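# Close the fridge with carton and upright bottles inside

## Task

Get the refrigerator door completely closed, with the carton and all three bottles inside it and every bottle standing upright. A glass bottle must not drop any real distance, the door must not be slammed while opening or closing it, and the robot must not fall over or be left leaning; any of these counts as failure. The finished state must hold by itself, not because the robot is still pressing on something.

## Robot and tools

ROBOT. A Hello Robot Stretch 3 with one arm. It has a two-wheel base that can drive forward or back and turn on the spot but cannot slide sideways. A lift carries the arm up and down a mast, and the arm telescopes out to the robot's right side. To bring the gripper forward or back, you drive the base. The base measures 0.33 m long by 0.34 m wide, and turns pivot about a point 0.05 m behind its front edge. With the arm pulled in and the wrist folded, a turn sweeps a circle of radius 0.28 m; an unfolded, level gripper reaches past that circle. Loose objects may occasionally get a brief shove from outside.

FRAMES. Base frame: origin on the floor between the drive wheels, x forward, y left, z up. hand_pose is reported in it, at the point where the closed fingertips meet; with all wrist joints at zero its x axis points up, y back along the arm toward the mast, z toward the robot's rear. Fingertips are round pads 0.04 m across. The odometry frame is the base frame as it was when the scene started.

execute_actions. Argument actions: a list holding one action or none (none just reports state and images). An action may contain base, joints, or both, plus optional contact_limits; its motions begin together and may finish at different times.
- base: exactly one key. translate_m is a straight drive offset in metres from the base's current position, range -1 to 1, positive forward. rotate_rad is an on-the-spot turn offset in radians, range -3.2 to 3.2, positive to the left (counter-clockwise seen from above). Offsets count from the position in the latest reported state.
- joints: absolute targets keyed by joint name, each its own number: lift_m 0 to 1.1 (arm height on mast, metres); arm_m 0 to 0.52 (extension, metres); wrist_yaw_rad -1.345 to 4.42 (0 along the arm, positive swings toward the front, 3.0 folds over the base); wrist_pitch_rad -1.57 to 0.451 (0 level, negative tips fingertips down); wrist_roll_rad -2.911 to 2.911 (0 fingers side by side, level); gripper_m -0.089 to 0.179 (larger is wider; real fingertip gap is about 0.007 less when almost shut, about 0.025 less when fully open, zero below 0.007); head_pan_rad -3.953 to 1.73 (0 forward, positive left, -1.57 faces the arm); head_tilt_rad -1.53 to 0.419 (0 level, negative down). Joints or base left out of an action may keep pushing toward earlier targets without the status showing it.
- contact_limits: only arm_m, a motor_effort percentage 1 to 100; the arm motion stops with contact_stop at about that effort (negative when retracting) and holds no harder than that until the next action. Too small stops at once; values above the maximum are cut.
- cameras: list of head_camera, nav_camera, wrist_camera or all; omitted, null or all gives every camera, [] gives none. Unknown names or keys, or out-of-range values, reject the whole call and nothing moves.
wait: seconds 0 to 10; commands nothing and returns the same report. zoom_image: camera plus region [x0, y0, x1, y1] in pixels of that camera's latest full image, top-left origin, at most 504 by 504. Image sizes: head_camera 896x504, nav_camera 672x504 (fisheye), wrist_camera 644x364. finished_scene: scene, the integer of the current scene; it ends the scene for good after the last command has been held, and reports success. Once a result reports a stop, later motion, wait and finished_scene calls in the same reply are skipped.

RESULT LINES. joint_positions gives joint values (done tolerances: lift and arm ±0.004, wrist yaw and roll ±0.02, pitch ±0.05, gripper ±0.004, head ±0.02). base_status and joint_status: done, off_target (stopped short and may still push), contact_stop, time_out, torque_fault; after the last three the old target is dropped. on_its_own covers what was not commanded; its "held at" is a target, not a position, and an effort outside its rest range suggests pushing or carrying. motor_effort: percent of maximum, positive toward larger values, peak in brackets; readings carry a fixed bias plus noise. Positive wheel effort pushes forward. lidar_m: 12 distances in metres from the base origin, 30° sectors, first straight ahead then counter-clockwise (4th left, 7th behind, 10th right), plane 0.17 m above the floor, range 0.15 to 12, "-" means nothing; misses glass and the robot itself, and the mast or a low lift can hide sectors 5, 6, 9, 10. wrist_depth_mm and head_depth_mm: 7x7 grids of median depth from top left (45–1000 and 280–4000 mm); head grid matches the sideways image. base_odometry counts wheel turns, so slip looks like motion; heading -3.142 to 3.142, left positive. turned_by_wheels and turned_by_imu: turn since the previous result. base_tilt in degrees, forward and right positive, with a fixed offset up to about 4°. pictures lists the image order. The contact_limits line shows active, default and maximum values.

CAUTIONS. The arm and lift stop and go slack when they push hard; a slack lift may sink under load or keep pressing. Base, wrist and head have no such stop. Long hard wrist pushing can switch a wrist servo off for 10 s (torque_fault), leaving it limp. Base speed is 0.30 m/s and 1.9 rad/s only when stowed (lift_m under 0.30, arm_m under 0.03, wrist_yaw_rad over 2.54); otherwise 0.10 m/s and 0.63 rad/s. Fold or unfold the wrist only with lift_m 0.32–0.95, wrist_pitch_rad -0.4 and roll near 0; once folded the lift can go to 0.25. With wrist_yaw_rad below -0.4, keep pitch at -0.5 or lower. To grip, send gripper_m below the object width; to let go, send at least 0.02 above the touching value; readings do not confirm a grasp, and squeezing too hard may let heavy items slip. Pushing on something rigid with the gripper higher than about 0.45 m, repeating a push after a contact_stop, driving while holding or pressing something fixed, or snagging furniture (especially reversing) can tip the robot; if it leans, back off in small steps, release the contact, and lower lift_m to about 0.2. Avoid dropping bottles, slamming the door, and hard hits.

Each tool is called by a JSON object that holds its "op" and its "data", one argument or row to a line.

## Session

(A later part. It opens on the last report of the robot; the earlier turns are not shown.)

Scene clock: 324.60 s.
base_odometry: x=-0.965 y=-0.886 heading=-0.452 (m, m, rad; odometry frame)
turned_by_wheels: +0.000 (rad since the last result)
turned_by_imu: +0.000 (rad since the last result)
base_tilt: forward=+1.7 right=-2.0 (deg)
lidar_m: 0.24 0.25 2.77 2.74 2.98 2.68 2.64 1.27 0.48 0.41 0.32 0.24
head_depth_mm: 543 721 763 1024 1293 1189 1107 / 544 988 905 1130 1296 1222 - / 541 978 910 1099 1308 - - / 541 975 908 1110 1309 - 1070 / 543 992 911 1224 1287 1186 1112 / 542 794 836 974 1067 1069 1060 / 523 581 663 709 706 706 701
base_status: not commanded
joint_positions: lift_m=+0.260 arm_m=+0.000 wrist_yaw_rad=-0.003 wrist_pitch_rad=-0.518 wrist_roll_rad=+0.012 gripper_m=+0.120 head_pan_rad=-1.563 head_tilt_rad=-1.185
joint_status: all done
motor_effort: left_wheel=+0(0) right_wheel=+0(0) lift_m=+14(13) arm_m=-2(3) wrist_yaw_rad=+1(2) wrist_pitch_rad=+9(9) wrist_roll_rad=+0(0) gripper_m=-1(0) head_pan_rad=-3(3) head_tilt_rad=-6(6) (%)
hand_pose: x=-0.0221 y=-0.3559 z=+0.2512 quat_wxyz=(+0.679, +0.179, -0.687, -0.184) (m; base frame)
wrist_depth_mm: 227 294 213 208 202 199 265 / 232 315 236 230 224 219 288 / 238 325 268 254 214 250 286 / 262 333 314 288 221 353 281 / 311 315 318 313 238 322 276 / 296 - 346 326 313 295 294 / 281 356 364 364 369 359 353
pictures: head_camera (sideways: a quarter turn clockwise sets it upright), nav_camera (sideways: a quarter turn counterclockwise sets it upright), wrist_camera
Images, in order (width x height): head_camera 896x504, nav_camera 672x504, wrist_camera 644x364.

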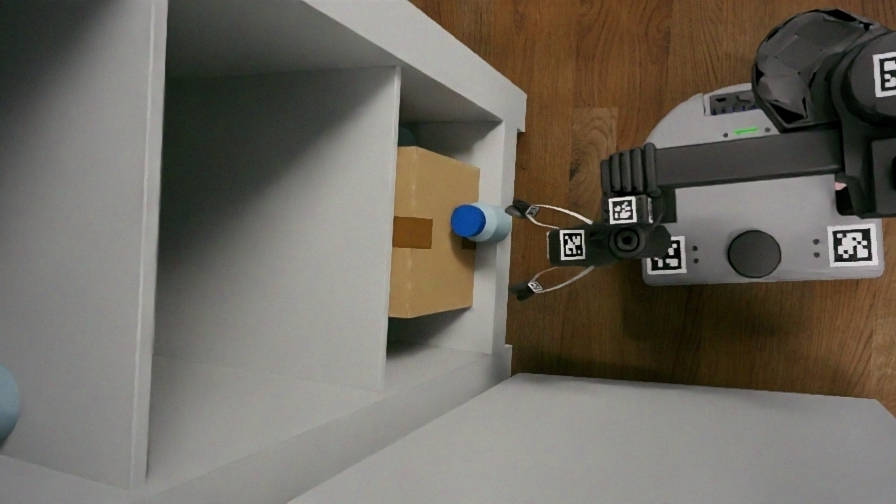

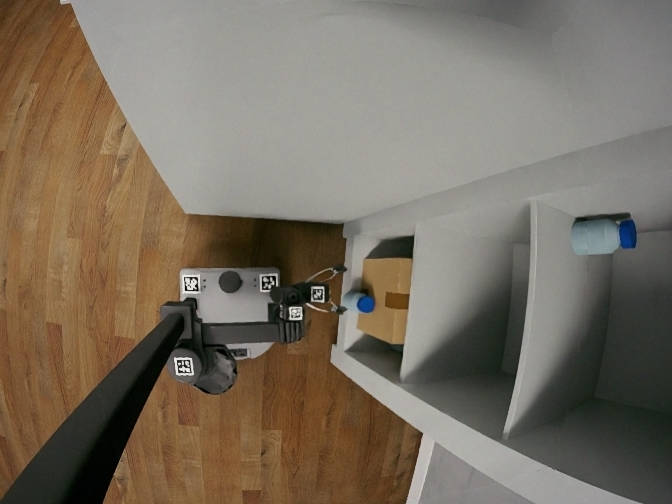

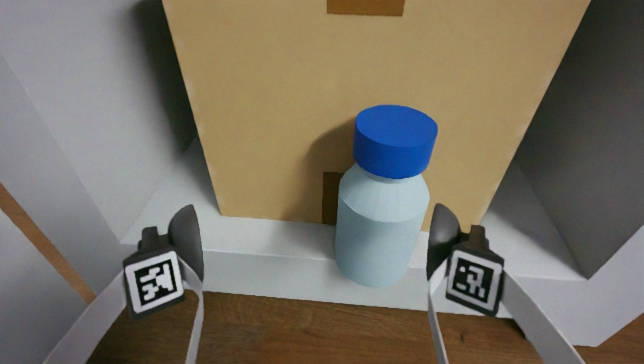

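{"op": "execute_actions", "data": {
  "actions": [
    {"base":{"translate_m":-0.045},"joints":{"lift_m":0.22}}
  ],
  "cameras": []
}}

{"op": "execute_actions", "data": {
  "actions": [
    {"joints":{"arm_m":0.05}}
  ],
  "cameras": ["wrist_camera","head_camera"]
}}

Scene clock: 331.10 s.
base_odometry: x=-1.006 y=-0.866 heading=-0.452 (m, m, rad; odometry frame)
turned_by_wheels: +0.000 (rad since the last result)
turned_by_imu: +0.000 (rad since the last result)
base_tilt: forward=+1.8 right=-2.0 (deg)
lidar_m: 0.28 0.30 2.79 2.75 2.99 2.63 2.60 1.26 0.46 0.40 0.38 0.29
head_depth_mm: 544 581 687 1369 1287 1184 1098 / 541 896 882 1023 1283 1218 - / 543 977 910 1211 1287 - - / 542 976 907 1087 1302 - 1077 / 544 981 910 1196 1284 1185 1101 / 540 910 899 1143 1256 1155 1099 / 541 679 742 847 843 841 842
base_status: done
joint_positions: lift_m=+0.220 arm_m=+0.000 wrist_yaw_rad=-0.003 wrist_pitch_rad=-0.517 wrist_roll_rad=+0.012 gripper_m=+0.120 head_pan_rad=-1.563 head_tilt_rad=-1.185
joint_status: all done
motor_effort: left_wheel=+0(4) right_wheel=+0(5) lift_m=+14(18) arm_m=-3(3) wrist_yaw_rad=+2(2) wrist_pitch_rad=+9(9) wrist_roll_rad=+0(0) gripper_m=+0(0) head_pan_rad=-3(3) head_tilt_rad=-5(5) (%)
hand_pose: x=-0.0221 y=-0.3561 z=+0.2115 quat_wxyz=(+0.680, +0.179, -0.687, -0.183) (m; base frame)
wrist_depth_mm: 277 212 208 203 198 204 234 / 280 243 230 177 216 315 233 / 282 329 260 192 244 334 229 / 287 304 295 202 280 310 226 / 299 284 286 238 274 276 243 / 352 - 347 318 310 276 280 / 330 325 323 326 327 328 327
pictures: none
No camera images: the call's "cameras" was empty. Leave "cameras" out to get every camera's image.

Scene clock: 332.57 s.
base_odometry: x=-1.006 y=-0.866 heading=-0.452 (m, m, rad; odometry frame)
turned_by_wheels: +0.000 (rad since the last result)
turned_by_imu: +0.000 (rad since the last result)
base_tilt: forward=+1.8 right=-2.1 (deg)
lidar_m: 0.28 0.30 2.79 2.75 2.98 2.63 2.59 1.26 0.46 0.40 0.38 0.29
head_depth_mm: 543 580 688 1363 1287 1192 1092 / 542 896 887 1027 1286 1220 - / 543 978 907 1217 1300 - - / 543 976 906 1088 1301 - 1070 / 541 974 911 1196 1287 1191 1107 / 542 911 898 1146 1251 1166 1092 / 542 679 742 846 842 837 837
base_status: not commanded
joint_positions: lift_m=+0.220 arm_m=+0.050 wrist_yaw_rad=-0.003 wrist_pitch_rad=-0.517 wrist_roll_rad=+0.012 gripper_m=+0.120 head_pan_rad=-1.563 head_tilt_rad=-1.185
joint_status: all done
motor_effort: left_wheel=+0(0) right_wheel=+0(0) lift_m=+14(15) arm_m=+3(3) wrist_yaw_rad=+1(2) wrist_pitch_rad=+9(9) wrist_roll_rad=+0(0) gripper_m=+0(1) head_pan_rad=-2(3) head_tilt_rad=-5(5) (%)
hand_pose: x=-0.0221 y=-0.4055 z=+0.2115 quat_wxyz=(+0.680, +0.179, -0.687, -0.183) (m; base frame)
wrist_depth_mm: 172 165 161 158 154 150 232 / 261 183 178 168 168 166 241 / 277 209 201 134 185 191 237 / 283 247 230 154 209 298 235 / 259 269 260 159 244 274 231 / 264 - 246 190 236 243 225 / 315 313 316 310 267 259 239
pictures: head_camera (sideways: a quarter turn clockwise sets it upright), wrist_camera
Images, in order (width x height): head_camera 896x504, wrist_camera 644x364.

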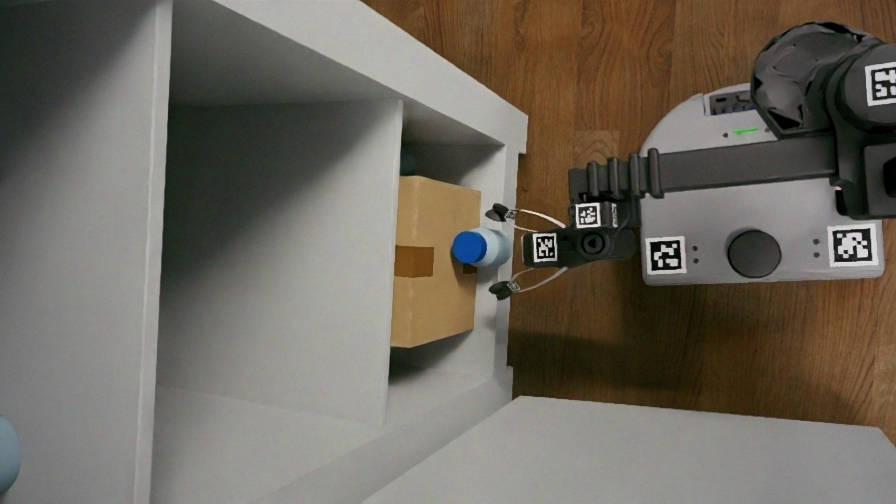

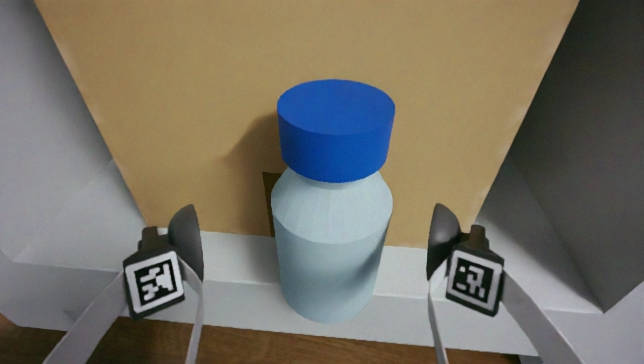

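{"op": "execute_actions", "data": {
  "actions": [
    {"joints":{"arm_m":0.065}}
  ],
  "cameras": []
}}

{"op": "execute_actions", "data": {
  "actions": [
    {"joints":{"gripper_m":0.02}}
  ],
  "cameras": ["wrist_camera"]
}}

{"op": "execute_actions", "data": {
  "actions": [
    {"joints":{"lift_m":0.24,"arm_m":0.0}}
  ],
  "cameras": ["wrist_camera","head_camera"]
}}

Scene clock: 338.00 s.
base_odometry: x=-1.006 y=-0.866 heading=-0.452 (m, m, rad; odometry frame)
turned_by_wheels: +0.000 (rad since the last result)
turned_by_imu: +0.000 (rad since the last result)
base_tilt: forward=+1.9 right=-2.0 (deg)
lidar_m: 0.28 0.30 2.78 2.75 3.00 2.63 2.60 1.26 0.46 0.40 0.38 0.29
head_depth_mm: 544 581 689 1373 1285 1191 1100 / 543 897 890 1025 1291 1217 - / 543 973 910 1219 1297 - - / 543 973 907 1083 1273 - 1075 / 541 977 909 1197 1284 1185 1112 / 542 903 895 1137 1255 1160 1093 / 540 680 745 844 837 843 838
base_status: not commanded
joint_positions: lift_m=+0.220 arm_m=+0.065 wrist_yaw_rad=-0.003 wrist_pitch_rad=-0.517 wrist_roll_rad=+0.012 gripper_m=+0.120 head_pan_rad=-1.563 head_tilt_rad=-1.185
joint_status: all done
motor_effort: left_wheel=+0(0) right_wheel=+0(0) lift_m=+14(14) arm_m=+3(4) wrist_yaw_rad=+2(2) wrist_pitch_rad=+9(9) wrist_roll_rad=+0(0) gripper_m=+1(0) head_pan_rad=-3(3) head_tilt_rad=-5(6) (%)
hand_pose: x=-0.0221 y=-0.4205 z=+0.2115 quat_wxyz=(+0.680, +0.179, -0.687, -0.183) (m; base frame)
wrist_depth_mm: 154 151 148 143 140 137 212 / 176 169 163 157 155 152 230 / 265 190 185 128 167 170 239 / 280 220 210 125 193 203 235 / 257 259 247 145 216 268 231 / 242 - 230 161 230 243 224 / 290 309 263 245 235 229 217
pictures: none
No camera images: the call's "cameras" was empty. Leave "cameras" out to get every camera's image.

Scene clock: 339.50 s.
base_odometry: x=-1.006 y=-0.866 heading=-0.453 (m, m, rad; odometry frame)
turned_by_wheels: +0.000 (rad since the last result)
turned_by_imu: +0.000 (rad since the last result)
base_tilt: forward=+1.8 right=-2.1 (deg)
lidar_m: 0.28 0.30 2.78 2.75 2.98 2.63 2.59 1.26 0.46 0.40 0.38 0.29
head_depth_mm: 544 579 687 1374 1288 1194 1097 / 543 896 883 1022 1286 1220 - / 544 979 914 1220 1301 - - / 542 980 907 1086 1274 - 1069 / 543 977 907 1198 1279 1192 1105 / 543 908 898 1140 1260 1161 1098 / 541 678 742 845 840 839 843
base_status: not commanded
joint_positions: lift_m=+0.220 arm_m=+0.065 wrist_yaw_rad=-0.019 wrist_pitch_rad=-0.514 wrist_roll_rad=+0.012 gripper_m=+0.021 head_pan_rad=-1.563 head_tilt_rad=-1.185
joint_status: all done
on_its_own: wrist_yaw_rad is at rest, and its effort (+13) is outside its rest range (-12 to +12)
motor_effort: left_wheel=-2(2) right_wheel=+5(5) lift_m=+14(13) arm_m=+3(3) wrist_yaw_rad=+13(14) wrist_pitch_rad=+7(9) wrist_roll_rad=+0(0) gripper_m=-18(91) head_pan_rad=-3(3) head_tilt_rad=-6(6) (%)
hand_pose: x=-0.0255 y=-0.4209 z=+0.2122 quat_wxyz=(+0.678, +0.172, -0.689, -0.187) (m; base frame)
wrist_depth_mm: 152 149 146 144 140 138 214 / 169 165 162 155 156 153 234 / 259 187 181 129 172 173 232 / 283 214 205 126 195 288 230 / 262 249 230 146 213 266 226 / 237 237 226 159 223 236 223 / 294 291 256 205 237 226 218
pictures: wrist_camera
Images, in order (width x height): wrist_camera 644x364.

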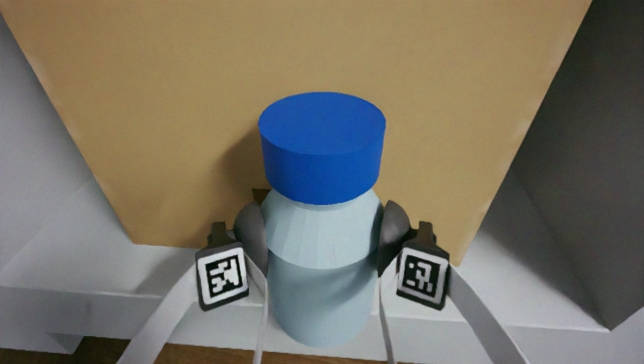

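Scene clock: 341.13 s.
base_odometry: x=-1.006 y=-0.866 heading=-0.452 (m, m, rad; odometry frame)
turned_by_wheels: +0.000 (rad since the last result)
turned_by_imu: +0.000 (rad since the last result)
base_tilt: forward=+1.8 right=-2.1 (deg)
lidar_m: 0.28 0.30 2.78 2.75 2.98 2.63 2.59 1.26 0.46 0.32 0.38 0.29
head_depth_mm: 544 581 687 1372 1289 1197 1103 / 543 894 885 1025 1281 1218 - / 542 979 912 1216 1305 - - / 543 977 911 1054 1254 - 1071 / 542 976 912 1205 1285 1188 1105 / 542 914 894 1137 1254 1162 1095 / 543 678 743 841 844 841 848
base_status: not commanded
joint_positions: lift_m=+0.239 arm_m=+0.000 wrist_yaw_rad=-0.002 wrist_pitch_rad=-0.552 wrist_roll_rad=+0.012 gripper_m=+0.021 head_pan_rad=-1.563 head_tilt_rad=-1.185
joint_status: all done
motor_effort: left_wheel=+0(2) right_wheel=+0(5) lift_m=+28(28) arm_m=-3(1) wrist_yaw_rad=+1(14) wrist_pitch_rad=+28(28) wrist_roll_rad=+0(0) gripper_m=-16(18) head_pan_rad=-3(3) head_tilt_rad=-5(5) (%)
hand_pose: x=-0.0220 y=-0.3508 z=+0.2232 quat_wxyz=(+0.676, +0.191, -0.684, -0.195) (m; base frame)
wrist_depth_mm: 277 216 211 205 202 297 236 / 279 248 235 229 224 315 233 / 284 333 265 131 253 352 228 / 290 317 306 139 291 321 225 / 319 304 291 147 291 285 251 / 365 365 356 156 365 305 301 / 330 333 328 178 338 337 341
pictures: head_camera (sideways: a quarter turn clockwise sets it upright), wrist_camera
Images, in order (width x height): head_camera 896x504, wrist_camera 644x364.

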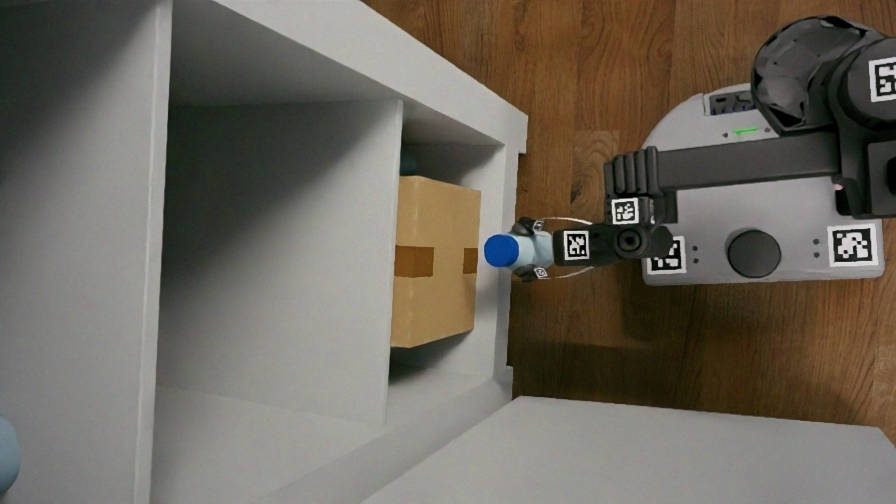

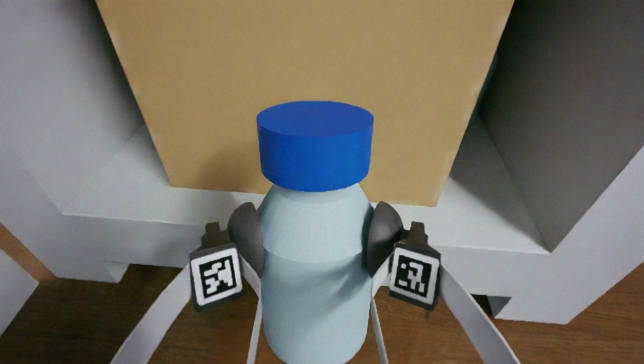

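{"op": "execute_actions", "data": {
  "actions": [
    {"joints":{"lift_m":0.65,"wrist_pitch_rad":-0.47,"head_tilt_rad":-0.8}}
  ]
}}

Scene clock: 348.40 s.
base_odometry: x=-1.006 y=-0.866 heading=-0.452 (m, m, rad; odometry frame)
turned_by_wheels: +0.000 (rad since the last result)
turned_by_imu: +0.000 (rad since the last result)
base_tilt: forward=+1.7 right=-2.1 (deg)
lidar_m: 0.28 0.30 2.78 2.75 2.99 2.63 2.59 1.26 0.46 0.47 0.38 0.29
head_depth_mm: 694 690 632 575 698 902 1190 / 723 808 679 859 896 1006 - / 728 810 682 1016 915 980 - / 734 816 681 1017 922 755 1130 / 737 826 688 1022 921 1068 1132 / 739 810 645 800 876 990 1108 / 631 608 621 600 729 799 795
base_status: not commanded
joint_positions: lift_m=+0.649 arm_m=+0.000 wrist_yaw_rad=-0.002 wrist_pitch_rad=-0.526 wrist_roll_rad=+0.012 gripper_m=+0.021 head_pan_rad=-1.563 head_tilt_rad=-0.804
joint_status: wrist_pitch_rad off_target (ended at -0.526, target -0.470); the others done
motor_effort: left_wheel=+0(0) right_wheel=+1(0) lift_m=+28(31) arm_m=-3(3) wrist_yaw_rad=+2(0) wrist_pitch_rad=+30(34) wrist_roll_rad=+0(0) gripper_m=-14(15) head_pan_rad=-3(3) head_tilt_rad=+1(18) (%)
hand_pose: x=-0.0220 y=-0.3547 z=+0.6386 quat_wxyz=(+0.679, +0.182, -0.687, -0.186) (m; base frame)
wrist_depth_mm: 277 375 558 555 548 376 236 / 281 383 553 585 572 366 233 / 283 392 452 132 458 364 231 / 288 355 370 140 372 353 227 / 316 330 319 148 327 308 247 / 373 404 433 155 415 336 285 / 348 492 571 174 580 368 715
pictures: head_camera (sideways: a quarter turn clockwise sets it upright), nav_camera (sideways: a quarter turn counterclockwise sets it upright), wrist_camera
Images, in order (width x height): head_camera 896x504, nav_camera 672x504, wrist_camera 644x364.

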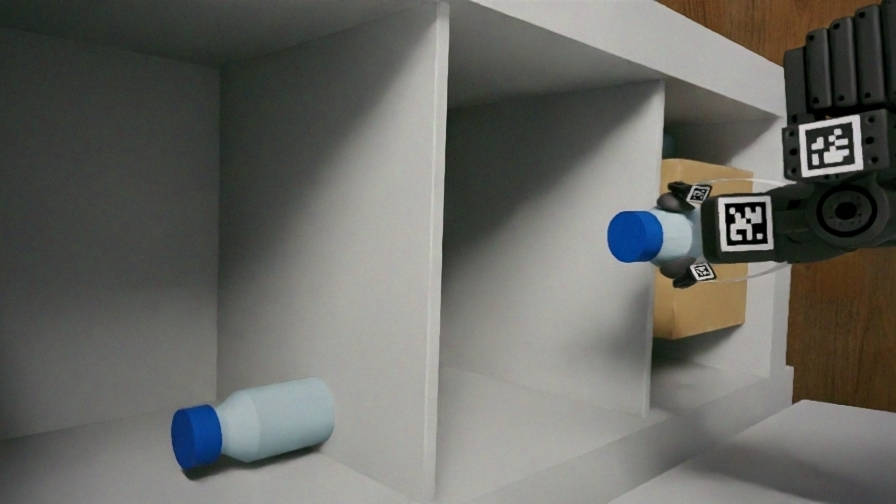

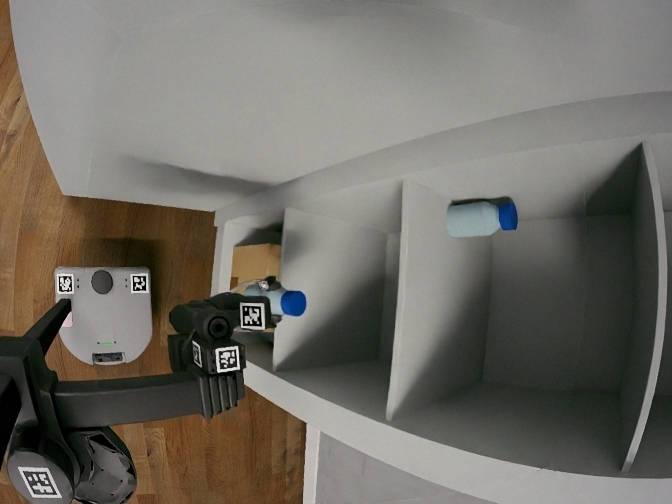

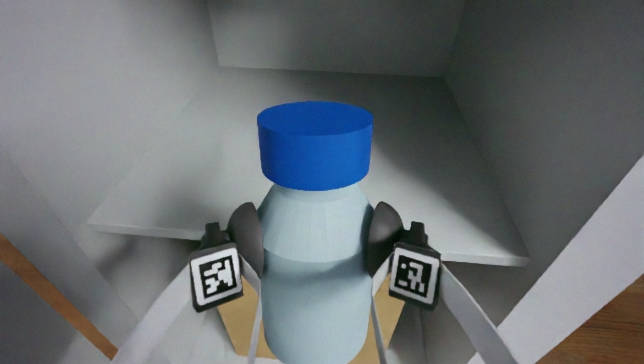

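{"op": "execute_actions", "data": {
  "actions": [
    {"joints":{"arm_m":0.17}}
  ],
  "cameras": ["wrist_camera"]
}}

{"op": "execute_actions", "data": {
  "actions": [
    {"joints":{"lift_m":0.59}}
  ]
}}

Scene clock: 354.90 s.
base_odometry: x=-1.006 y=-0.866 heading=-0.452 (m, m, rad; odometry frame)
turned_by_wheels: +0.000 (rad since the last result)
turned_by_imu: +0.000 (rad since the last result)
base_tilt: forward=+1.8 right=-2.0 (deg)
lidar_m: 0.28 0.30 2.78 2.75 2.98 2.63 2.59 1.26 0.46 0.47 0.38 0.29
head_depth_mm: 694 688 631 573 702 884 1175 / 722 808 677 862 911 - 1113 / 728 811 681 1015 964 1115 1124 / 730 816 683 789 865 1048 1125 / 736 821 684 1013 916 1071 1135 / 739 809 643 802 876 985 1115 / 633 607 622 602 728 799 792
base_status: not commanded
joint_positions: lift_m=+0.649 arm_m=+0.170 wrist_yaw_rad=-0.002 wrist_pitch_rad=-0.526 wrist_roll_rad=+0.012 gripper_m=+0.021 head_pan_rad=-1.563 head_tilt_rad=-0.804
joint_status: all done
motor_effort: left_wheel=+0(0) right_wheel=+1(0) lift_m=+29(28) arm_m=+3(4) wrist_yaw_rad=+1(1) wrist_pitch_rad=+30(30) wrist_roll_rad=+0(0) gripper_m=-16(16) head_pan_rad=-3(3) head_tilt_rad=+1(2) (%)
hand_pose: x=-0.0219 y=-0.5241 z=+0.6386 quat_wxyz=(+0.679, +0.182, -0.687, -0.186) (m; base frame)
wrist_depth_mm: 255 350 417 404 399 381 263 / 257 354 468 457 440 409 256 / 264 358 457 132 459 398 256 / 265 346 370 139 378 359 251 / 270 308 312 148 326 319 248 / 262 270 258 156 264 274 244 / 237 238 233 175 239 242 232
pictures: wrist_camera
Images, in order (width x height): wrist_camera 644x364.

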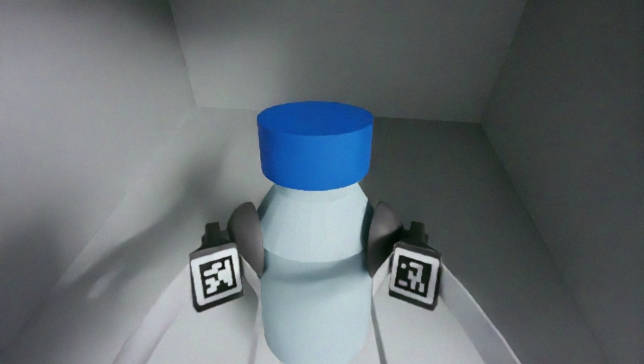

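Scene clock: 356.07 s.
base_odometry: x=-1.006 y=-0.866 heading=-0.452 (m, m, rad; odometry frame)
turned_by_wheels: +0.000 (rad since the last result)
turned_by_imu: +0.000 (rad since the last result)
base_tilt: forward=+1.7 right=-2.1 (deg)
lidar_m: 0.28 0.29 2.78 2.75 2.99 2.63 2.60 1.26 0.46 0.47 0.38 0.29
head_depth_mm: 694 690 633 574 699 898 1156 / 724 807 679 857 911 - - / 729 812 684 1017 955 1114 1135 / 734 819 685 826 836 1077 1139 / 738 822 687 1022 920 1062 1133 / 741 808 642 805 878 987 1112 / 631 608 621 604 728 796 795
base_status: not commanded
joint_positions: lift_m=+0.601 arm_m=+0.170 wrist_yaw_rad=-0.002 wrist_pitch_rad=-0.425 wrist_roll_rad=+0.012 gripper_m=+0.021 head_pan_rad=-1.563 head_tilt_rad=-0.803
joint_status: lift_m contact_stop (moved -0.048 of -0.059)
on_its_own: lift_m is slack since a contact_stop, until your next command for it (your +0.590 is given up); wrist_pitch_rad is at rest, and its effort (-25) is outside its rest range (-20 to +32); wrist_pitch_rad moved +0.101 to your old target -0.470
motor_effort: left_wheel=+0(0) right_wheel=+0(0) lift_m=+20(25) arm_m=+3(3) wrist_yaw_rad=+1(1) wrist_pitch_rad=-25(32) wrist_roll_rad=+0(0) gripper_m=-16(14) head_pan_rad=-3(3) head_tilt_rad=+1(1) (%)
hand_pose: x=-0.0220 y=-0.5381 z=+0.6122 quat_wxyz=(+0.687, +0.148, -0.695, -0.151) (m; base frame)
wrist_depth_mm: 254 348 408 398 389 373 261 / 258 356 447 431 421 405 259 / 260 355 471 143 452 411 258 / 264 340 362 152 367 354 251 / 264 295 294 148 314 296 249 / 245 248 206 150 240 253 238 / 213 213 210 157 219 216 219
pictures: head_camera (sideways: a quarter turn clockwise sets it upright), nav_camera (sideways: a quarter turn counterclockwise sets it upright), wrist_camera
Images, in order (width x height): head_camera 896x504, nav_camera 672x504, wrist_camera 644x364.

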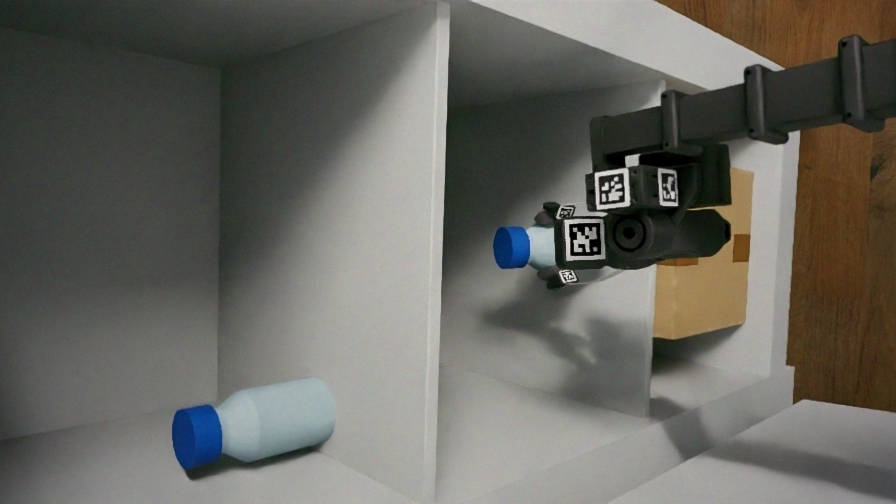

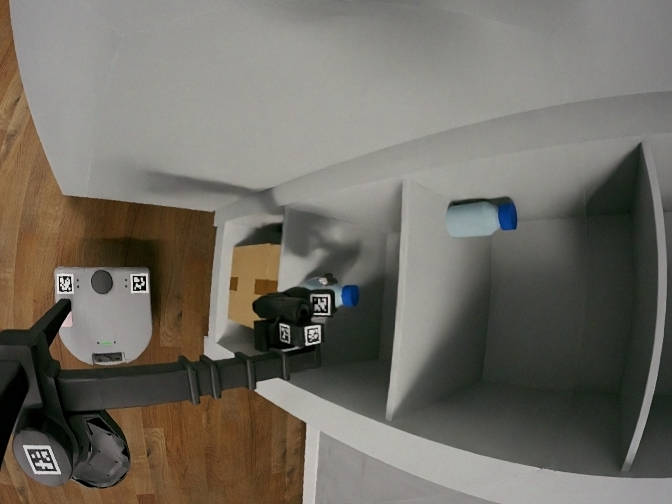

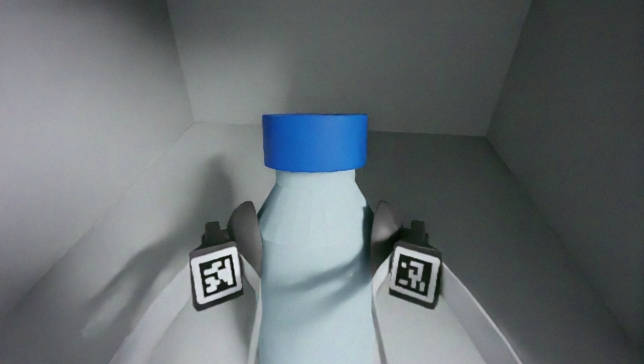

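{"op": "execute_actions", "data": {
  "actions": [
    {"joints":{"lift_m":0.612,"wrist_pitch_rad":-0.5,"arm_m":0.16}}
  ],
  "cameras": ["wrist_camera"]
}}

Scene clock: 362.73 s.
base_odometry: x=-1.006 y=-0.866 heading=-0.452 (m, m, rad; odometry frame)
turned_by_wheels: +0.000 (rad since the last result)
turned_by_imu: +0.000 (rad since the last result)
base_tilt: forward=+1.8 right=-2.1 (deg)
lidar_m: 0.28 0.29 2.78 2.75 2.99 2.64 2.60 1.26 0.46 0.47 0.38 0.29
head_depth_mm: 696 689 634 575 698 896 1159 / 724 803 681 860 919 - - / 725 812 683 1012 955 1118 1128 / 731 823 687 1015 839 1084 1131 / 735 824 689 1020 918 1069 1133 / 744 806 645 800 880 987 1118 / 631 607 623 603 727 796 791
base_status: not commanded
joint_positions: lift_m=+0.612 arm_m=+0.160 wrist_yaw_rad=-0.002 wrist_pitch_rad=-0.489 wrist_roll_rad=+0.012 gripper_m=+0.021 head_pan_rad=-1.563 head_tilt_rad=-0.803
joint_status: all done
motor_effort: left_wheel=+0(0) right_wheel=+0(0) lift_m=+24(22) arm_m=-2(5) wrist_yaw_rad=+1(0) wrist_pitch_rad=-7(30) wrist_roll_rad=+0(0) gripper_m=-15(15) head_pan_rad=-2(2) head_tilt_rad=+2(2) (%)
hand_pose: x=-0.0219 y=-0.5201 z=+0.6088 quat_wxyz=(+0.682, +0.170, -0.690, -0.173) (m; base frame)
wrist_depth_mm: 253 346 418 411 406 382 261 / 256 357 469 449 440 408 258 / 262 366 418 134 430 386 255 / 266 324 338 145 344 340 248 / 261 279 281 147 294 287 247 / 239 239 228 156 235 244 232 / 209 210 207 175 210 215 214
pictures: wrist_camera
Images, in order (width x height): wrist_camera 644x364.

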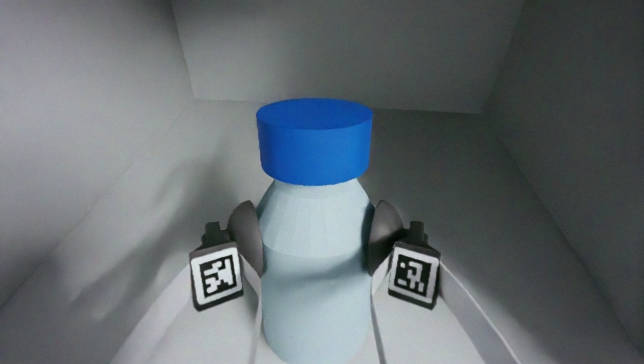

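Looks like the original upright view and resting. Release.

{"op": "execute_actions", "data": {
  "actions": [
    {"joints":{"gripper_m":0.12}}
  ],
  "cameras": ["wrist_camera"]
}}

{"op": "execute_actions", "data": {
  "actions": [
    {"joints":{"arm_m":0.0}}
  ],
  "cameras": []
}}

{"op": "execute_actions", "data": {
  "actions": [
    {"joints":{"lift_m":0.3,"head_tilt_rad":-1.0}}
  ]
}}

Scene clock: 368.10 s.
base_odometry: x=-1.006 y=-0.866 heading=-0.452 (m, m, rad; odometry frame)
turned_by_wheels: +0.000 (rad since the last result)
turned_by_imu: +0.000 (rad since the last result)
base_tilt: forward=+1.8 right=-2.0 (deg)
lidar_m: 0.28 0.30 2.78 2.75 2.99 2.63 2.60 1.26 0.46 0.47 0.38 0.29
head_depth_mm: 691 689 631 575 700 897 1164 / 723 804 683 863 912 - - / 725 814 682 1018 966 1120 1134 / 730 815 686 1018 887 1095 1127 / 735 823 687 1019 915 1066 1137 / 741 810 643 800 879 982 1115 / 632 605 621 603 729 799 792
base_status: not commanded
joint_positions: lift_m=+0.612 arm_m=+0.160 wrist_yaw_rad=+0.001 wrist_pitch_rad=-0.514 wrist_roll_rad=+0.012 gripper_m=+0.120 head_pan_rad=-1.563 head_tilt_rad=-0.803
joint_status: all done
motor_effort: left_wheel=+0(1) right_wheel=+0(0) lift_m=+24(24) arm_m=-2(2) wrist_yaw_rad=+0(1) wrist_pitch_rad=+7(11) wrist_roll_rad=+0(0) gripper_m=+0(81) head_pan_rad=-3(2) head_tilt_rad=+1(0) (%)
hand_pose: x=-0.0214 y=-0.5165 z=+0.6035 quat_wxyz=(+0.680, +0.179, -0.687, -0.181) (m; base frame)
wrist_depth_mm: 253 353 423 415 403 380 263 / 259 356 455 454 450 409 259 / 261 357 387 131 400 369 255 / 268 317 308 115 325 328 252 / 257 276 262 136 268 282 248 / 231 - 228 142 230 246 231 / 209 205 205 179 207 207 208
pictures: wrist_camera
Images, in order (width x height): wrist_camera 644x364.

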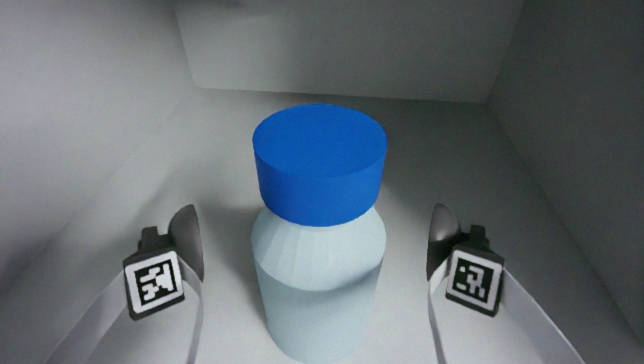

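Scene clock: 370.53 s.
base_odometry: x=-1.006 y=-0.866 heading=-0.452 (m, m, rad; odometry frame)
turned_by_wheels: +0.000 (rad since the last result)
turned_by_imu: +0.000 (rad since the last result)
base_tilt: forward=+1.7 right=-2.0 (deg)
lidar_m: 0.28 0.30 2.78 2.74 2.99 2.62 2.60 1.26 0.46 0.47 0.38 0.29
head_depth_mm: 694 691 632 575 699 894 1171 / 721 810 682 857 893 1011 1100 / 727 812 680 1015 918 1011 - / 730 816 685 1021 845 954 1135 / 736 825 688 1017 917 1116 1126 / 739 806 645 797 875 989 1116 / 633 608 622 600 725 798 793
base_status: not commanded
joint_positions: lift_m=+0.612 arm_m=+0.000 wrist_yaw_rad=+0.001 wrist_pitch_rad=-0.514 wrist_roll_rad=+0.012 gripper_m=+0.120 head_pan_rad=-1.563 head_tilt_rad=-0.803
joint_status: all done
motor_effort: left_wheel=+0(0) right_wheel=+0(0) lift_m=+24(24) arm_m=-3(2) wrist_yaw_rad=-1(1) wrist_pitch_rad=+7(7) wrist_roll_rad=+0(0) gripper_m=+0(3) head_pan_rad=-3(3) head_tilt_rad=+1(1) (%)
hand_pose: x=-0.0214 y=-0.3566 z=+0.6035 quat_wxyz=(+0.680, +0.179, -0.687, -0.181) (m; base frame)
wrist_depth_mm: 276 371 548 253 558 384 239 / 279 387 512 261 526 370 237 / 281 364 393 282 402 362 232 / 289 321 322 313 327 317 228 / 310 356 395 399 292 283 242 / 363 - 420 398 395 296 275 / 330 482 550 496 532 380 688
pictures: none
No camera images: the call's "cameras" was empty. Leave "cameras" out to get every camera's image.

Scene clock: 374.20 s.
base_odometry: x=-1.006 y=-0.866 heading=-0.452 (m, m, rad; odometry frame)
turned_by_wheels: +0.000 (rad since the last result)
turned_by_imu: +0.000 (rad since the last result)
base_tilt: forward=+1.7 right=-2.0 (deg)
lidar_m: 0.28 0.30 2.79 2.75 2.99 2.63 2.60 1.26 0.46 0.47 0.38 0.29
head_depth_mm: 688 614 560 685 1326 1221 1108 / 742 633 825 898 1032 1210 1138 / 745 634 1014 933 1174 1234 - / 750 634 1013 883 1071 1227 - / 756 634 1020 939 1149 1212 1107 / 748 616 824 902 1060 1201 1090 / 556 602 607 739 819 819 816
base_status: not commanded
joint_positions: lift_m=+0.300 arm_m=+0.000 wrist_yaw_rad=+0.001 wrist_pitch_rad=-0.514 wrist_roll_rad=+0.012 gripper_m=+0.120 head_pan_rad=-1.563 head_tilt_rad=-0.987
joint_status: all done
motor_effort: left_wheel=+0(0) right_wheel=+0(0) lift_m=+14(19) arm_m=-3(3) wrist_yaw_rad=-1(1) wrist_pitch_rad=+7(7) wrist_roll_rad=+0(0) gripper_m=+0(1) head_pan_rad=-3(3) head_tilt_rad=-4(17) (%)
hand_pose: x=-0.0214 y=-0.3565 z=+0.2921 quat_wxyz=(+0.680, +0.179, -0.687, -0.181) (m; base frame)
wrist_depth_mm: 275 214 207 201 197 202 238 / 278 242 232 222 219 320 235 / 283 331 260 250 245 338 231 / 285 375 298 288 279 353 228 / 310 357 344 332 317 325 242 / 363 - 336 333 324 296 277 / 331 395 399 390 391 359 396
pictures: head_camera (sideways: a quarter turn clockwise sets it upright), nav_camera (sideways: a quarter turn counterclockwise sets it upright), wrist_camera
Images, in order (width x height): head_camera 896x504, nav_camera 672x504, wrist_camera 644x364.

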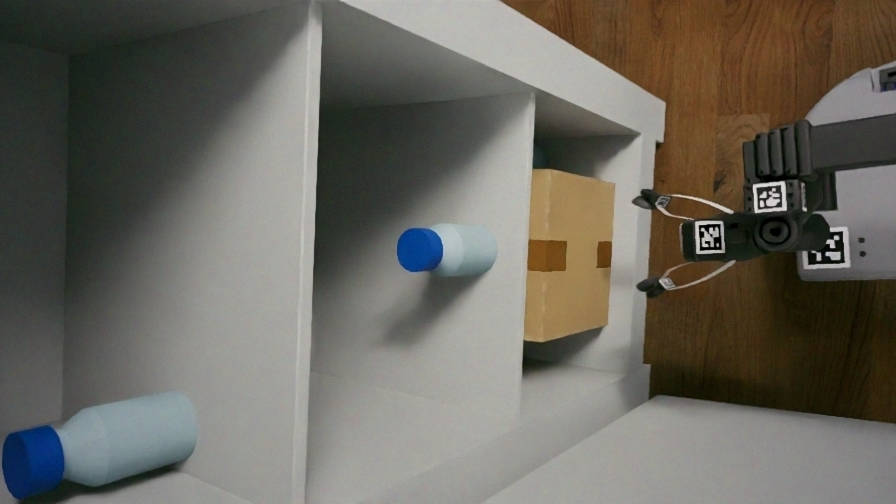

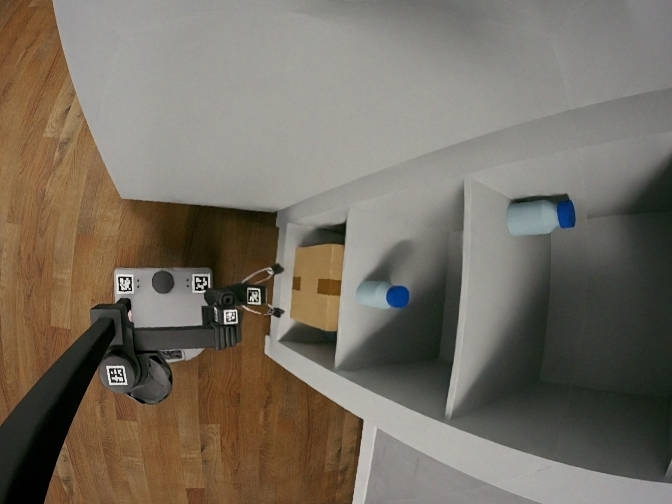

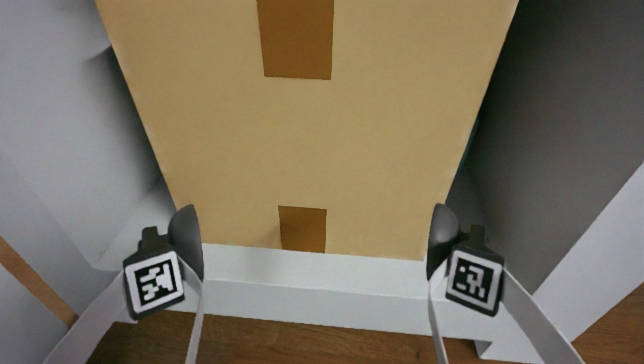

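{"op": "execute_actions", "data": {
  "actions": [
    {"base":{"translate_m":-0.35},"joints":{"lift_m":0.4,"wrist_pitch_rad":-0.4,"gripper_m":0.0}}
  ],
  "cameras": []
}}

{"op": "execute_actions", "data": {
  "actions": [
    {"joints":{"wrist_yaw_rad":3.0}}
  ],
  "cameras": []
}}

{"op": "execute_actions", "data": {
  "actions": [
    {"base":{"rotate_rad":1.57},"joints":{"lift_m":0.25}}
  ],
  "cameras": []
}}

{"op": "execute_actions", "data": {
  "actions": [
    {"base":{"translate_m":0.65},"joints":{"head_pan_rad":-1.57,"head_tilt_rad":-0.7}}
  ],
  "cameras": ["nav_camera"]
}}

Scene clock: 386.20 s.
base_odometry: x=-1.321 y=-0.713 heading=-0.452 (m, m, rad; odometry frame)
turned_by_wheels: +0.000 (rad since the last result)
turned_by_imu: +0.001 (rad since the last result)
base_tilt: forward=+1.6 right=-2.0 (deg)
lidar_m: 0.63 2.42 2.83 2.81 2.87 2.28 2.25 1.21 0.96 0.40 0.42 0.64
head_depth_mm: 846 999 1218 1485 1381 1226 1106 / 854 1003 1220 1500 1378 1245 - / 857 1015 1240 1498 1372 1250 - / 844 996 1201 1483 1377 1228 - / 478 501 533 652 869 1208 1113 / 342 396 486 883 1071 1220 1108 / 337 410 546 936 1015 1203 1109
base_status: done
joint_positions: lift_m=+0.400 arm_m=+0.000 wrist_yaw_rad=+0.001 wrist_pitch_rad=-0.418 wrist_roll_rad=+0.012 gripper_m=+0.000 head_pan_rad=-1.563 head_tilt_rad=-0.988
joint_status: all done
motor_effort: left_wheel=+0(5) right_wheel=+0(3) lift_m=+26(28) arm_m=-3(3) wrist_yaw_rad=-1(1) wrist_pitch_rad=+9(11) wrist_roll_rad=+0(0) gripper_m=-2(79) head_pan_rad=-3(3) head_tilt_rad=-4(4) (%)
hand_pose: x=-0.0213 y=-0.3696 z=+0.4122 quat_wxyz=(+0.688, +0.146, -0.695, -0.148) (m; base frame)
wrist_depth_mm: 128 130 212 614 614 607 582 / 142 141 219 663 669 647 625 / 158 154 226 719 720 715 671 / 185 171 232 783 793 788 762 / 282 196 225 - 742 734 737 / 317 230 227 576 626 621 622 / 378 354 293 526 533 530 534
pictures: none
No camera images: the call's "cameras" was empty. Leave "cameras" out to get every camera's image.

Scene clock: 388.70 s.
base_odometry: x=-1.321 y=-0.713 heading=-0.452 (m, m, rad; odometry frame)
turned_by_wheels: +0.000 (rad since the last result)
turned_by_imu: +0.000 (rad since the last result)
base_tilt: forward=+1.8 right=-2.0 (deg)
lidar_m: 0.63 2.43 2.84 2.81 2.87 2.28 2.25 1.21 0.96 0.40 0.42 0.64
head_depth_mm: 850 994 1207 1491 1371 1228 1101 / 854 1005 1226 1495 1378 1242 - / 862 1014 1240 1507 1388 1250 - / 844 999 1202 1483 1359 1253 - / 477 502 535 653 872 1208 1116 / 342 396 486 883 1069 1209 1113 / 338 411 546 939 1020 1215 1116
base_status: not commanded
joint_positions: lift_m=+0.400 arm_m=+0.000 wrist_yaw_rad=+2.997 wrist_pitch_rad=-0.418 wrist_roll_rad=+0.012 gripper_m=+0.000 head_pan_rad=-1.563 head_tilt_rad=-0.988
joint_status: all done
motor_effort: left_wheel=+0(0) right_wheel=+0(1) lift_m=+26(26) arm_m=-3(3) wrist_yaw_rad=+2(2) wrist_pitch_rad=+9(9) wrist_roll_rad=+0(0) gripper_m=-1(3) head_pan_rad=-3(3) head_tilt_rad=-4(4) (%)
hand_pose: x=+0.0111 y=+0.0768 z=+0.4122 quat_wxyz=(+0.197, +0.704, +0.095, +0.675) (m; base frame)
wrist_depth_mm: - - - - - - - / - - - - - - - / - - - - - - - / 890 881 877 904 883 904 895 / 726 720 727 - 723 734 750 / 604 615 - 575 624 610 619 / 528 532 - 548 536 533 537
pictures: none
No camera images: the call's "cameras" was empty. Leave "cameras" out to get every camera's image.

Scene clock: 391.43 s.
base_odometry: x=-1.321 y=-0.713 heading=+1.118 (m, m, rad; odometry frame)
turned_by_wheels: +1.570 (rad since the last result)
turned_by_imu: +1.531 (rad since the last result)
base_tilt: forward=+1.8 right=-2.0 (deg)
lidar_m: 2.81 2.91 2.28 2.25 1.23 0.96 0.40 0.42 0.64 0.63 0.66 2.84
head_depth_mm: 564 667 815 1048 1270 1190 1097 / 564 666 812 1048 1337 1234 1146 / 561 663 810 1048 1330 1239 - / 560 663 808 1036 1339 1251 - / 561 658 809 1033 1332 1237 1105 / 559 660 830 1517 1377 1236 1113 / 559 2070 1833 1562 1386 1234 1113
base_status: done
joint_positions: lift_m=+0.250 arm_m=+0.000 wrist_yaw_rad=+2.997 wrist_pitch_rad=-0.418 wrist_roll_rad=+0.012 gripper_m=+0.000 head_pan_rad=-1.563 head_tilt_rad=-0.988
joint_status: all done
motor_effort: left_wheel=-1(7) right_wheel=+2(6) lift_m=+14(21) arm_m=-3(3) wrist_yaw_rad=+2(2) wrist_pitch_rad=+9(9) wrist_roll_rad=+0(0) gripper_m=-3(1) head_pan_rad=-3(3) head_tilt_rad=-5(5) (%)
hand_pose: x=+0.0110 y=+0.0768 z=+0.2631 quat_wxyz=(+0.197, +0.704, +0.096, +0.675) (m; base frame)
wrist_depth_mm: - - - - - - - / - - - - - - - / 824 - 843 853 864 846 866 / 642 644 640 653 654 643 661 / 522 521 523 - 529 532 527 / 450 - - - 446 446 443 / - - - - 381 385 384
pictures: none
No camera images: the call's "cameras" was empty. Leave "cameras" out to get every camera's image.

Scene clock: 395.23 s.
base_odometry: x=-1.036 y=-0.129 heading=+1.118 (m, m, rad; odometry frame)
turned_by_wheels: +0.000 (rad since the last result)
turned_by_imu: -0.002 (rad since the last result)
base_tilt: forward=+1.8 right=-2.0 (deg)
lidar_m: 2.17 2.32 2.22 2.18 2.05 1.61 1.04 0.89 0.80 2.21 2.75 2.20
head_depth_mm: 2212 2476 2664 2058 1658 1373 1190 / 2221 2484 2658 2061 1640 1375 1189 / 2226 2495 2648 2064 1682 1391 1190 / 2234 2480 2714 2104 1678 1383 1192 / 2250 2533 2675 2098 1675 1392 1186 / 2205 2508 2569 2118 1677 1397 1195 / 2149 2537 2700 2143 1689 1399 1194
base_status: done
joint_positions: lift_m=+0.250 arm_m=+0.000 wrist_yaw_rad=+2.998 wrist_pitch_rad=-0.418 wrist_roll_rad=+0.012 gripper_m=+0.000 head_pan_rad=-1.563 head_tilt_rad=-0.705
joint_status: all done
motor_effort: left_wheel=-1(7) right_wheel=+1(7) lift_m=+14(15) arm_m=-3(3) wrist_yaw_rad=+1(2) wrist_pitch_rad=+9(9) wrist_roll_rad=+0(0) gripper_m=-2(2) head_pan_rad=-3(4) head_tilt_rad=+2(17) (%)
hand_pose: x=+0.0109 y=+0.0769 z=+0.2631 quat_wxyz=(+0.197, +0.704, +0.096, +0.676) (m; base frame)
wrist_depth_mm: - - - - - - - / - - - - - - - / 823 - 844 855 849 839 856 / 633 628 644 643 650 635 656 / 527 521 524 - 533 534 531 / 457 - - - 445 443 449 / - - - - 382 385 386
pictures: nav_camera (sideways: a quarter turn counterclockwise sets it upright)
Images, in order (width x height): nav_camera 672x504.

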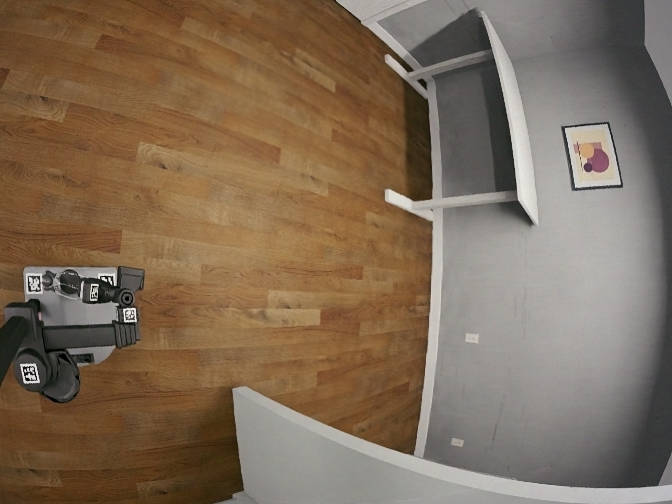

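{"op": "execute_actions", "data": {
  "actions": [
    {"base":{"rotate_rad":-1.6}}
  ],
  "cameras": []
}}

{"op": "execute_actions", "data": {
  "actions": [
    {"base":{"translate_m":1.0}}
  ],
  "cameras": []
}}

{"op": "execute_actions", "data": {
  "actions": [
    {"base":{"rotate_rad":-1.6}}
  ],
  "cameras": []
}}

{"op": "execute_actions", "data": {
  "actions": [
    {"base":{"translate_m":0.45},"joints":{"head_pan_rad":-1.2}}
  ],
  "cameras": ["nav_camera"]
}}

Scene clock: 406.87 s.
base_odometry: x=-1.036 y=-0.129 heading=-0.482 (m, m, rad; odometry frame)
turned_by_wheels: -1.600 (rad since the last result)
turned_by_imu: -1.558 (rad since the last result)
base_tilt: forward=+1.8 right=-2.0 (deg)
lidar_m: 2.21 2.74 2.21 2.17 2.32 2.22 2.18 2.08 1.61 1.04 0.90 0.80
head_depth_mm: 1331 1512 1715 1934 1653 1386 1183 / 1348 1512 1707 1931 1643 1387 1194 / 1352 1521 1712 1928 1650 1390 1187 / 1350 1512 1738 1926 1675 1386 1193 / 987 1009 1154 1352 1545 1393 1191 / 917 1161 1544 1406 1548 1397 1196 / 1257 1248 1541 1417 1548 1409 1202
base_status: done
joint_positions: lift_m=+0.250 arm_m=+0.000 wrist_yaw_rad=+2.998 wrist_pitch_rad=-0.418 wrist_roll_rad=+0.012 gripper_m=+0.000 head_pan_rad=-1.563 head_tilt_rad=-0.705
joint_status: not commanded
motor_effort: left_wheel=+2(10) right_wheel=-1(5) lift_m=+14(14) arm_m=-3(3) wrist_yaw_rad=+1(1) wrist_pitch_rad=+9(9) wrist_roll_rad=+0(0) gripper_m=-4(1) head_pan_rad=-3(3) head_tilt_rad=+1(2) (%)
hand_pose: x=+0.0109 y=+0.0769 z=+0.2631 quat_wxyz=(+0.197, +0.704, +0.096, +0.676) (m; base frame)
wrist_depth_mm: - - - - - - - / - - - - - - - / 841 - 839 851 857 860 867 / 642 625 654 644 637 652 661 / 517 519 533 - 531 524 534 / 453 - - - 447 442 448 / - - - - 386 384 384
pictures: none
No camera images: the call's "cameras" was empty. Leave "cameras" out to get every camera's image.

Scene clock: 411.90 s.
base_odometry: x=-0.150 y=-0.592 heading=-0.482 (m, m, rad; odometry frame)
turned_by_wheels: +0.000 (rad since the last result)
turned_by_imu: -0.003 (rad since the last result)
base_tilt: forward=+1.7 right=-2.1 (deg)
lidar_m: 1.58 1.26 2.10 2.06 2.22 3.23 3.15 2.20 0.55 1.39 1.79 1.61
head_depth_mm: 768 778 794 770 826 899 1138 / 1342 1341 1323 1190 1226 1276 1163 / 1440 1605 1835 2015 1650 1389 1186 / 1429 1617 1835 2019 1676 1381 1192 / 1438 1624 1862 2032 1677 1390 1194 / 1452 1620 1839 2015 1671 1399 1194 / 1449 1623 1868 2045 1701 1398 1193
base_status: done
joint_positions: lift_m=+0.250 arm_m=+0.000 wrist_yaw_rad=+2.998 wrist_pitch_rad=-0.418 wrist_roll_rad=+0.012 gripper_m=+0.000 head_pan_rad=-1.563 head_tilt_rad=-0.705
joint_status: not commanded
motor_effort: left_wheel=+1(10) right_wheel=-1(4) lift_m=+15(14) arm_m=-3(3) wrist_yaw_rad=+1(1) wrist_pitch_rad=+9(9) wrist_roll_rad=+0(0) gripper_m=-3(2) head_pan_rad=-3(3) head_tilt_rad=+2(2) (%)
hand_pose: x=+0.0109 y=+0.0769 z=+0.2631 quat_wxyz=(+0.197, +0.704, +0.096, +0.676) (m; base frame)
wrist_depth_mm: - - - - - - - / - - - - - - - / 815 - 840 864 854 852 871 / 640 631 635 644 656 638 653 / 518 517 516 - 527 538 524 / 446 - - - 449 448 453 / - - - - 390 383 384
pictures: none
No camera images: the call's "cameras" was empty. Leave "cameras" out to get every camera's image.

Scene clock: 414.17 s.
base_odometry: x=-0.150 y=-0.592 heading=-2.082 (m, m, rad; odometry frame)
turned_by_wheels: -1.600 (rad since the last result)
turned_by_imu: -1.558 (rad since the last result)
base_tilt: forward=+1.6 right=-2.1 (deg)
lidar_m: 1.29 1.78 1.61 1.58 1.67 2.10 2.06 2.20 3.18 3.16 2.22 0.55
head_depth_mm: 2750 3116 2753 2058 1651 1385 1188 / 2782 3114 2749 2072 1663 1375 1183 / 2756 3087 2757 2073 1672 1376 1186 / 2807 3089 2793 2097 1667 1395 1191 / 2796 3096 2819 2094 1671 1382 1184 / 2781 3099 2823 2134 1669 1391 1197 / 2753 3163 2853 2112 1689 1411 1210
base_status: done
joint_positions: lift_m=+0.250 arm_m=+0.000 wrist_yaw_rad=+2.998 wrist_pitch_rad=-0.418 wrist_roll_rad=+0.012 gripper_m=+0.000 head_pan_rad=-1.563 head_tilt_rad=-0.704
joint_status: not commanded
motor_effort: left_wheel=+1(10) right_wheel=-1(5) lift_m=+14(15) arm_m=-3(3) wrist_yaw_rad=+2(2) wrist_pitch_rad=+9(9) wrist_roll_rad=+0(0) gripper_m=-3(2) head_pan_rad=-3(2) head_tilt_rad=+2(2) (%)
hand_pose: x=+0.0109 y=+0.0769 z=+0.2631 quat_wxyz=(+0.197, +0.704, +0.096, +0.676) (m; base frame)
wrist_depth_mm: - - - - - - - / - - - - - - - / 824 - 839 840 845 837 852 / 632 629 645 653 651 651 654 / 533 525 530 - 528 535 526 / 453 - - - 447 450 453 / - - - - 385 387 388
pictures: none
No camera images: the call's "cameras" was empty. Leave "cameras" out to get every camera's image.

Scene clock: 417.40 s.
base_odometry: x=-0.370 y=-0.985 heading=-2.082 (m, m, rad; odometry frame)
turned_by_wheels: +0.000 (rad since the last result)
turned_by_imu: -0.001 (rad since the last result)
base_tilt: forward=+1.8 right=-2.0 (deg)
lidar_m: 1.23 1.30 1.57 1.54 1.50 2.37 2.50 2.68 3.27 0.28 0.29 0.40
head_depth_mm: 2672 3019 2775 2047 1653 1382 1175 / - - - 314 1562 1347 1188 / - - - 312 363 450 606 / - - 291 330 380 453 635 / - - 298 343 413 519 698 / - - 305 360 437 560 771 / - 288 320 380 468 607 863
base_status: done
joint_positions: lift_m=+0.250 arm_m=+0.000 wrist_yaw_rad=+2.998 wrist_pitch_rad=-0.418 wrist_roll_rad=+0.012 gripper_m=+0.000 head_pan_rad=-1.207 head_tilt_rad=-0.704
joint_status: all done
motor_effort: left_wheel=+2(9) right_wheel=-1(4) lift_m=+15(14) arm_m=-3(3) wrist_yaw_rad=+2(1) wrist_pitch_rad=+9(9) wrist_roll_rad=+0(0) gripper_m=-3(3) head_pan_rad=+2(22) head_tilt_rad=+1(0) (%)
hand_pose: x=+0.0109 y=+0.0769 z=+0.2631 quat_wxyz=(+0.197, +0.704, +0.096, +0.676) (m; base frame)
wrist_depth_mm: - - - - - - - / - - - - - - - / 813 - 845 829 858 838 903 / 636 645 633 656 652 645 668 / 525 522 530 - 530 536 533 / 449 - - - 447 447 454 / - - - - 388 379 388
pictures: nav_camera (sideways: a quarter turn counterclockwise sets it upright)
Images, in order (width x height): nav_camera 672x504.

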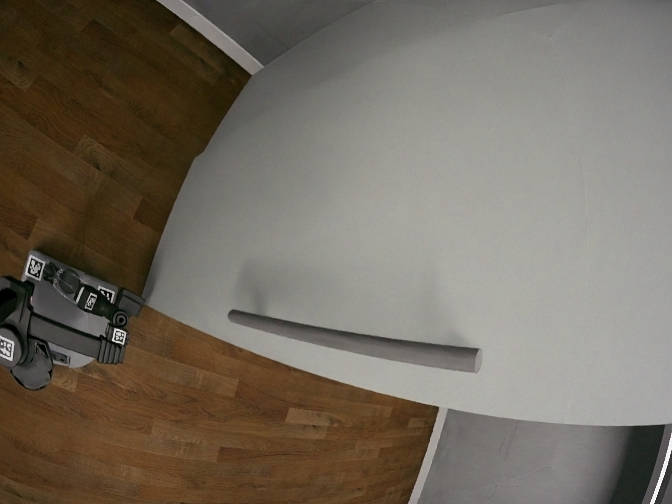

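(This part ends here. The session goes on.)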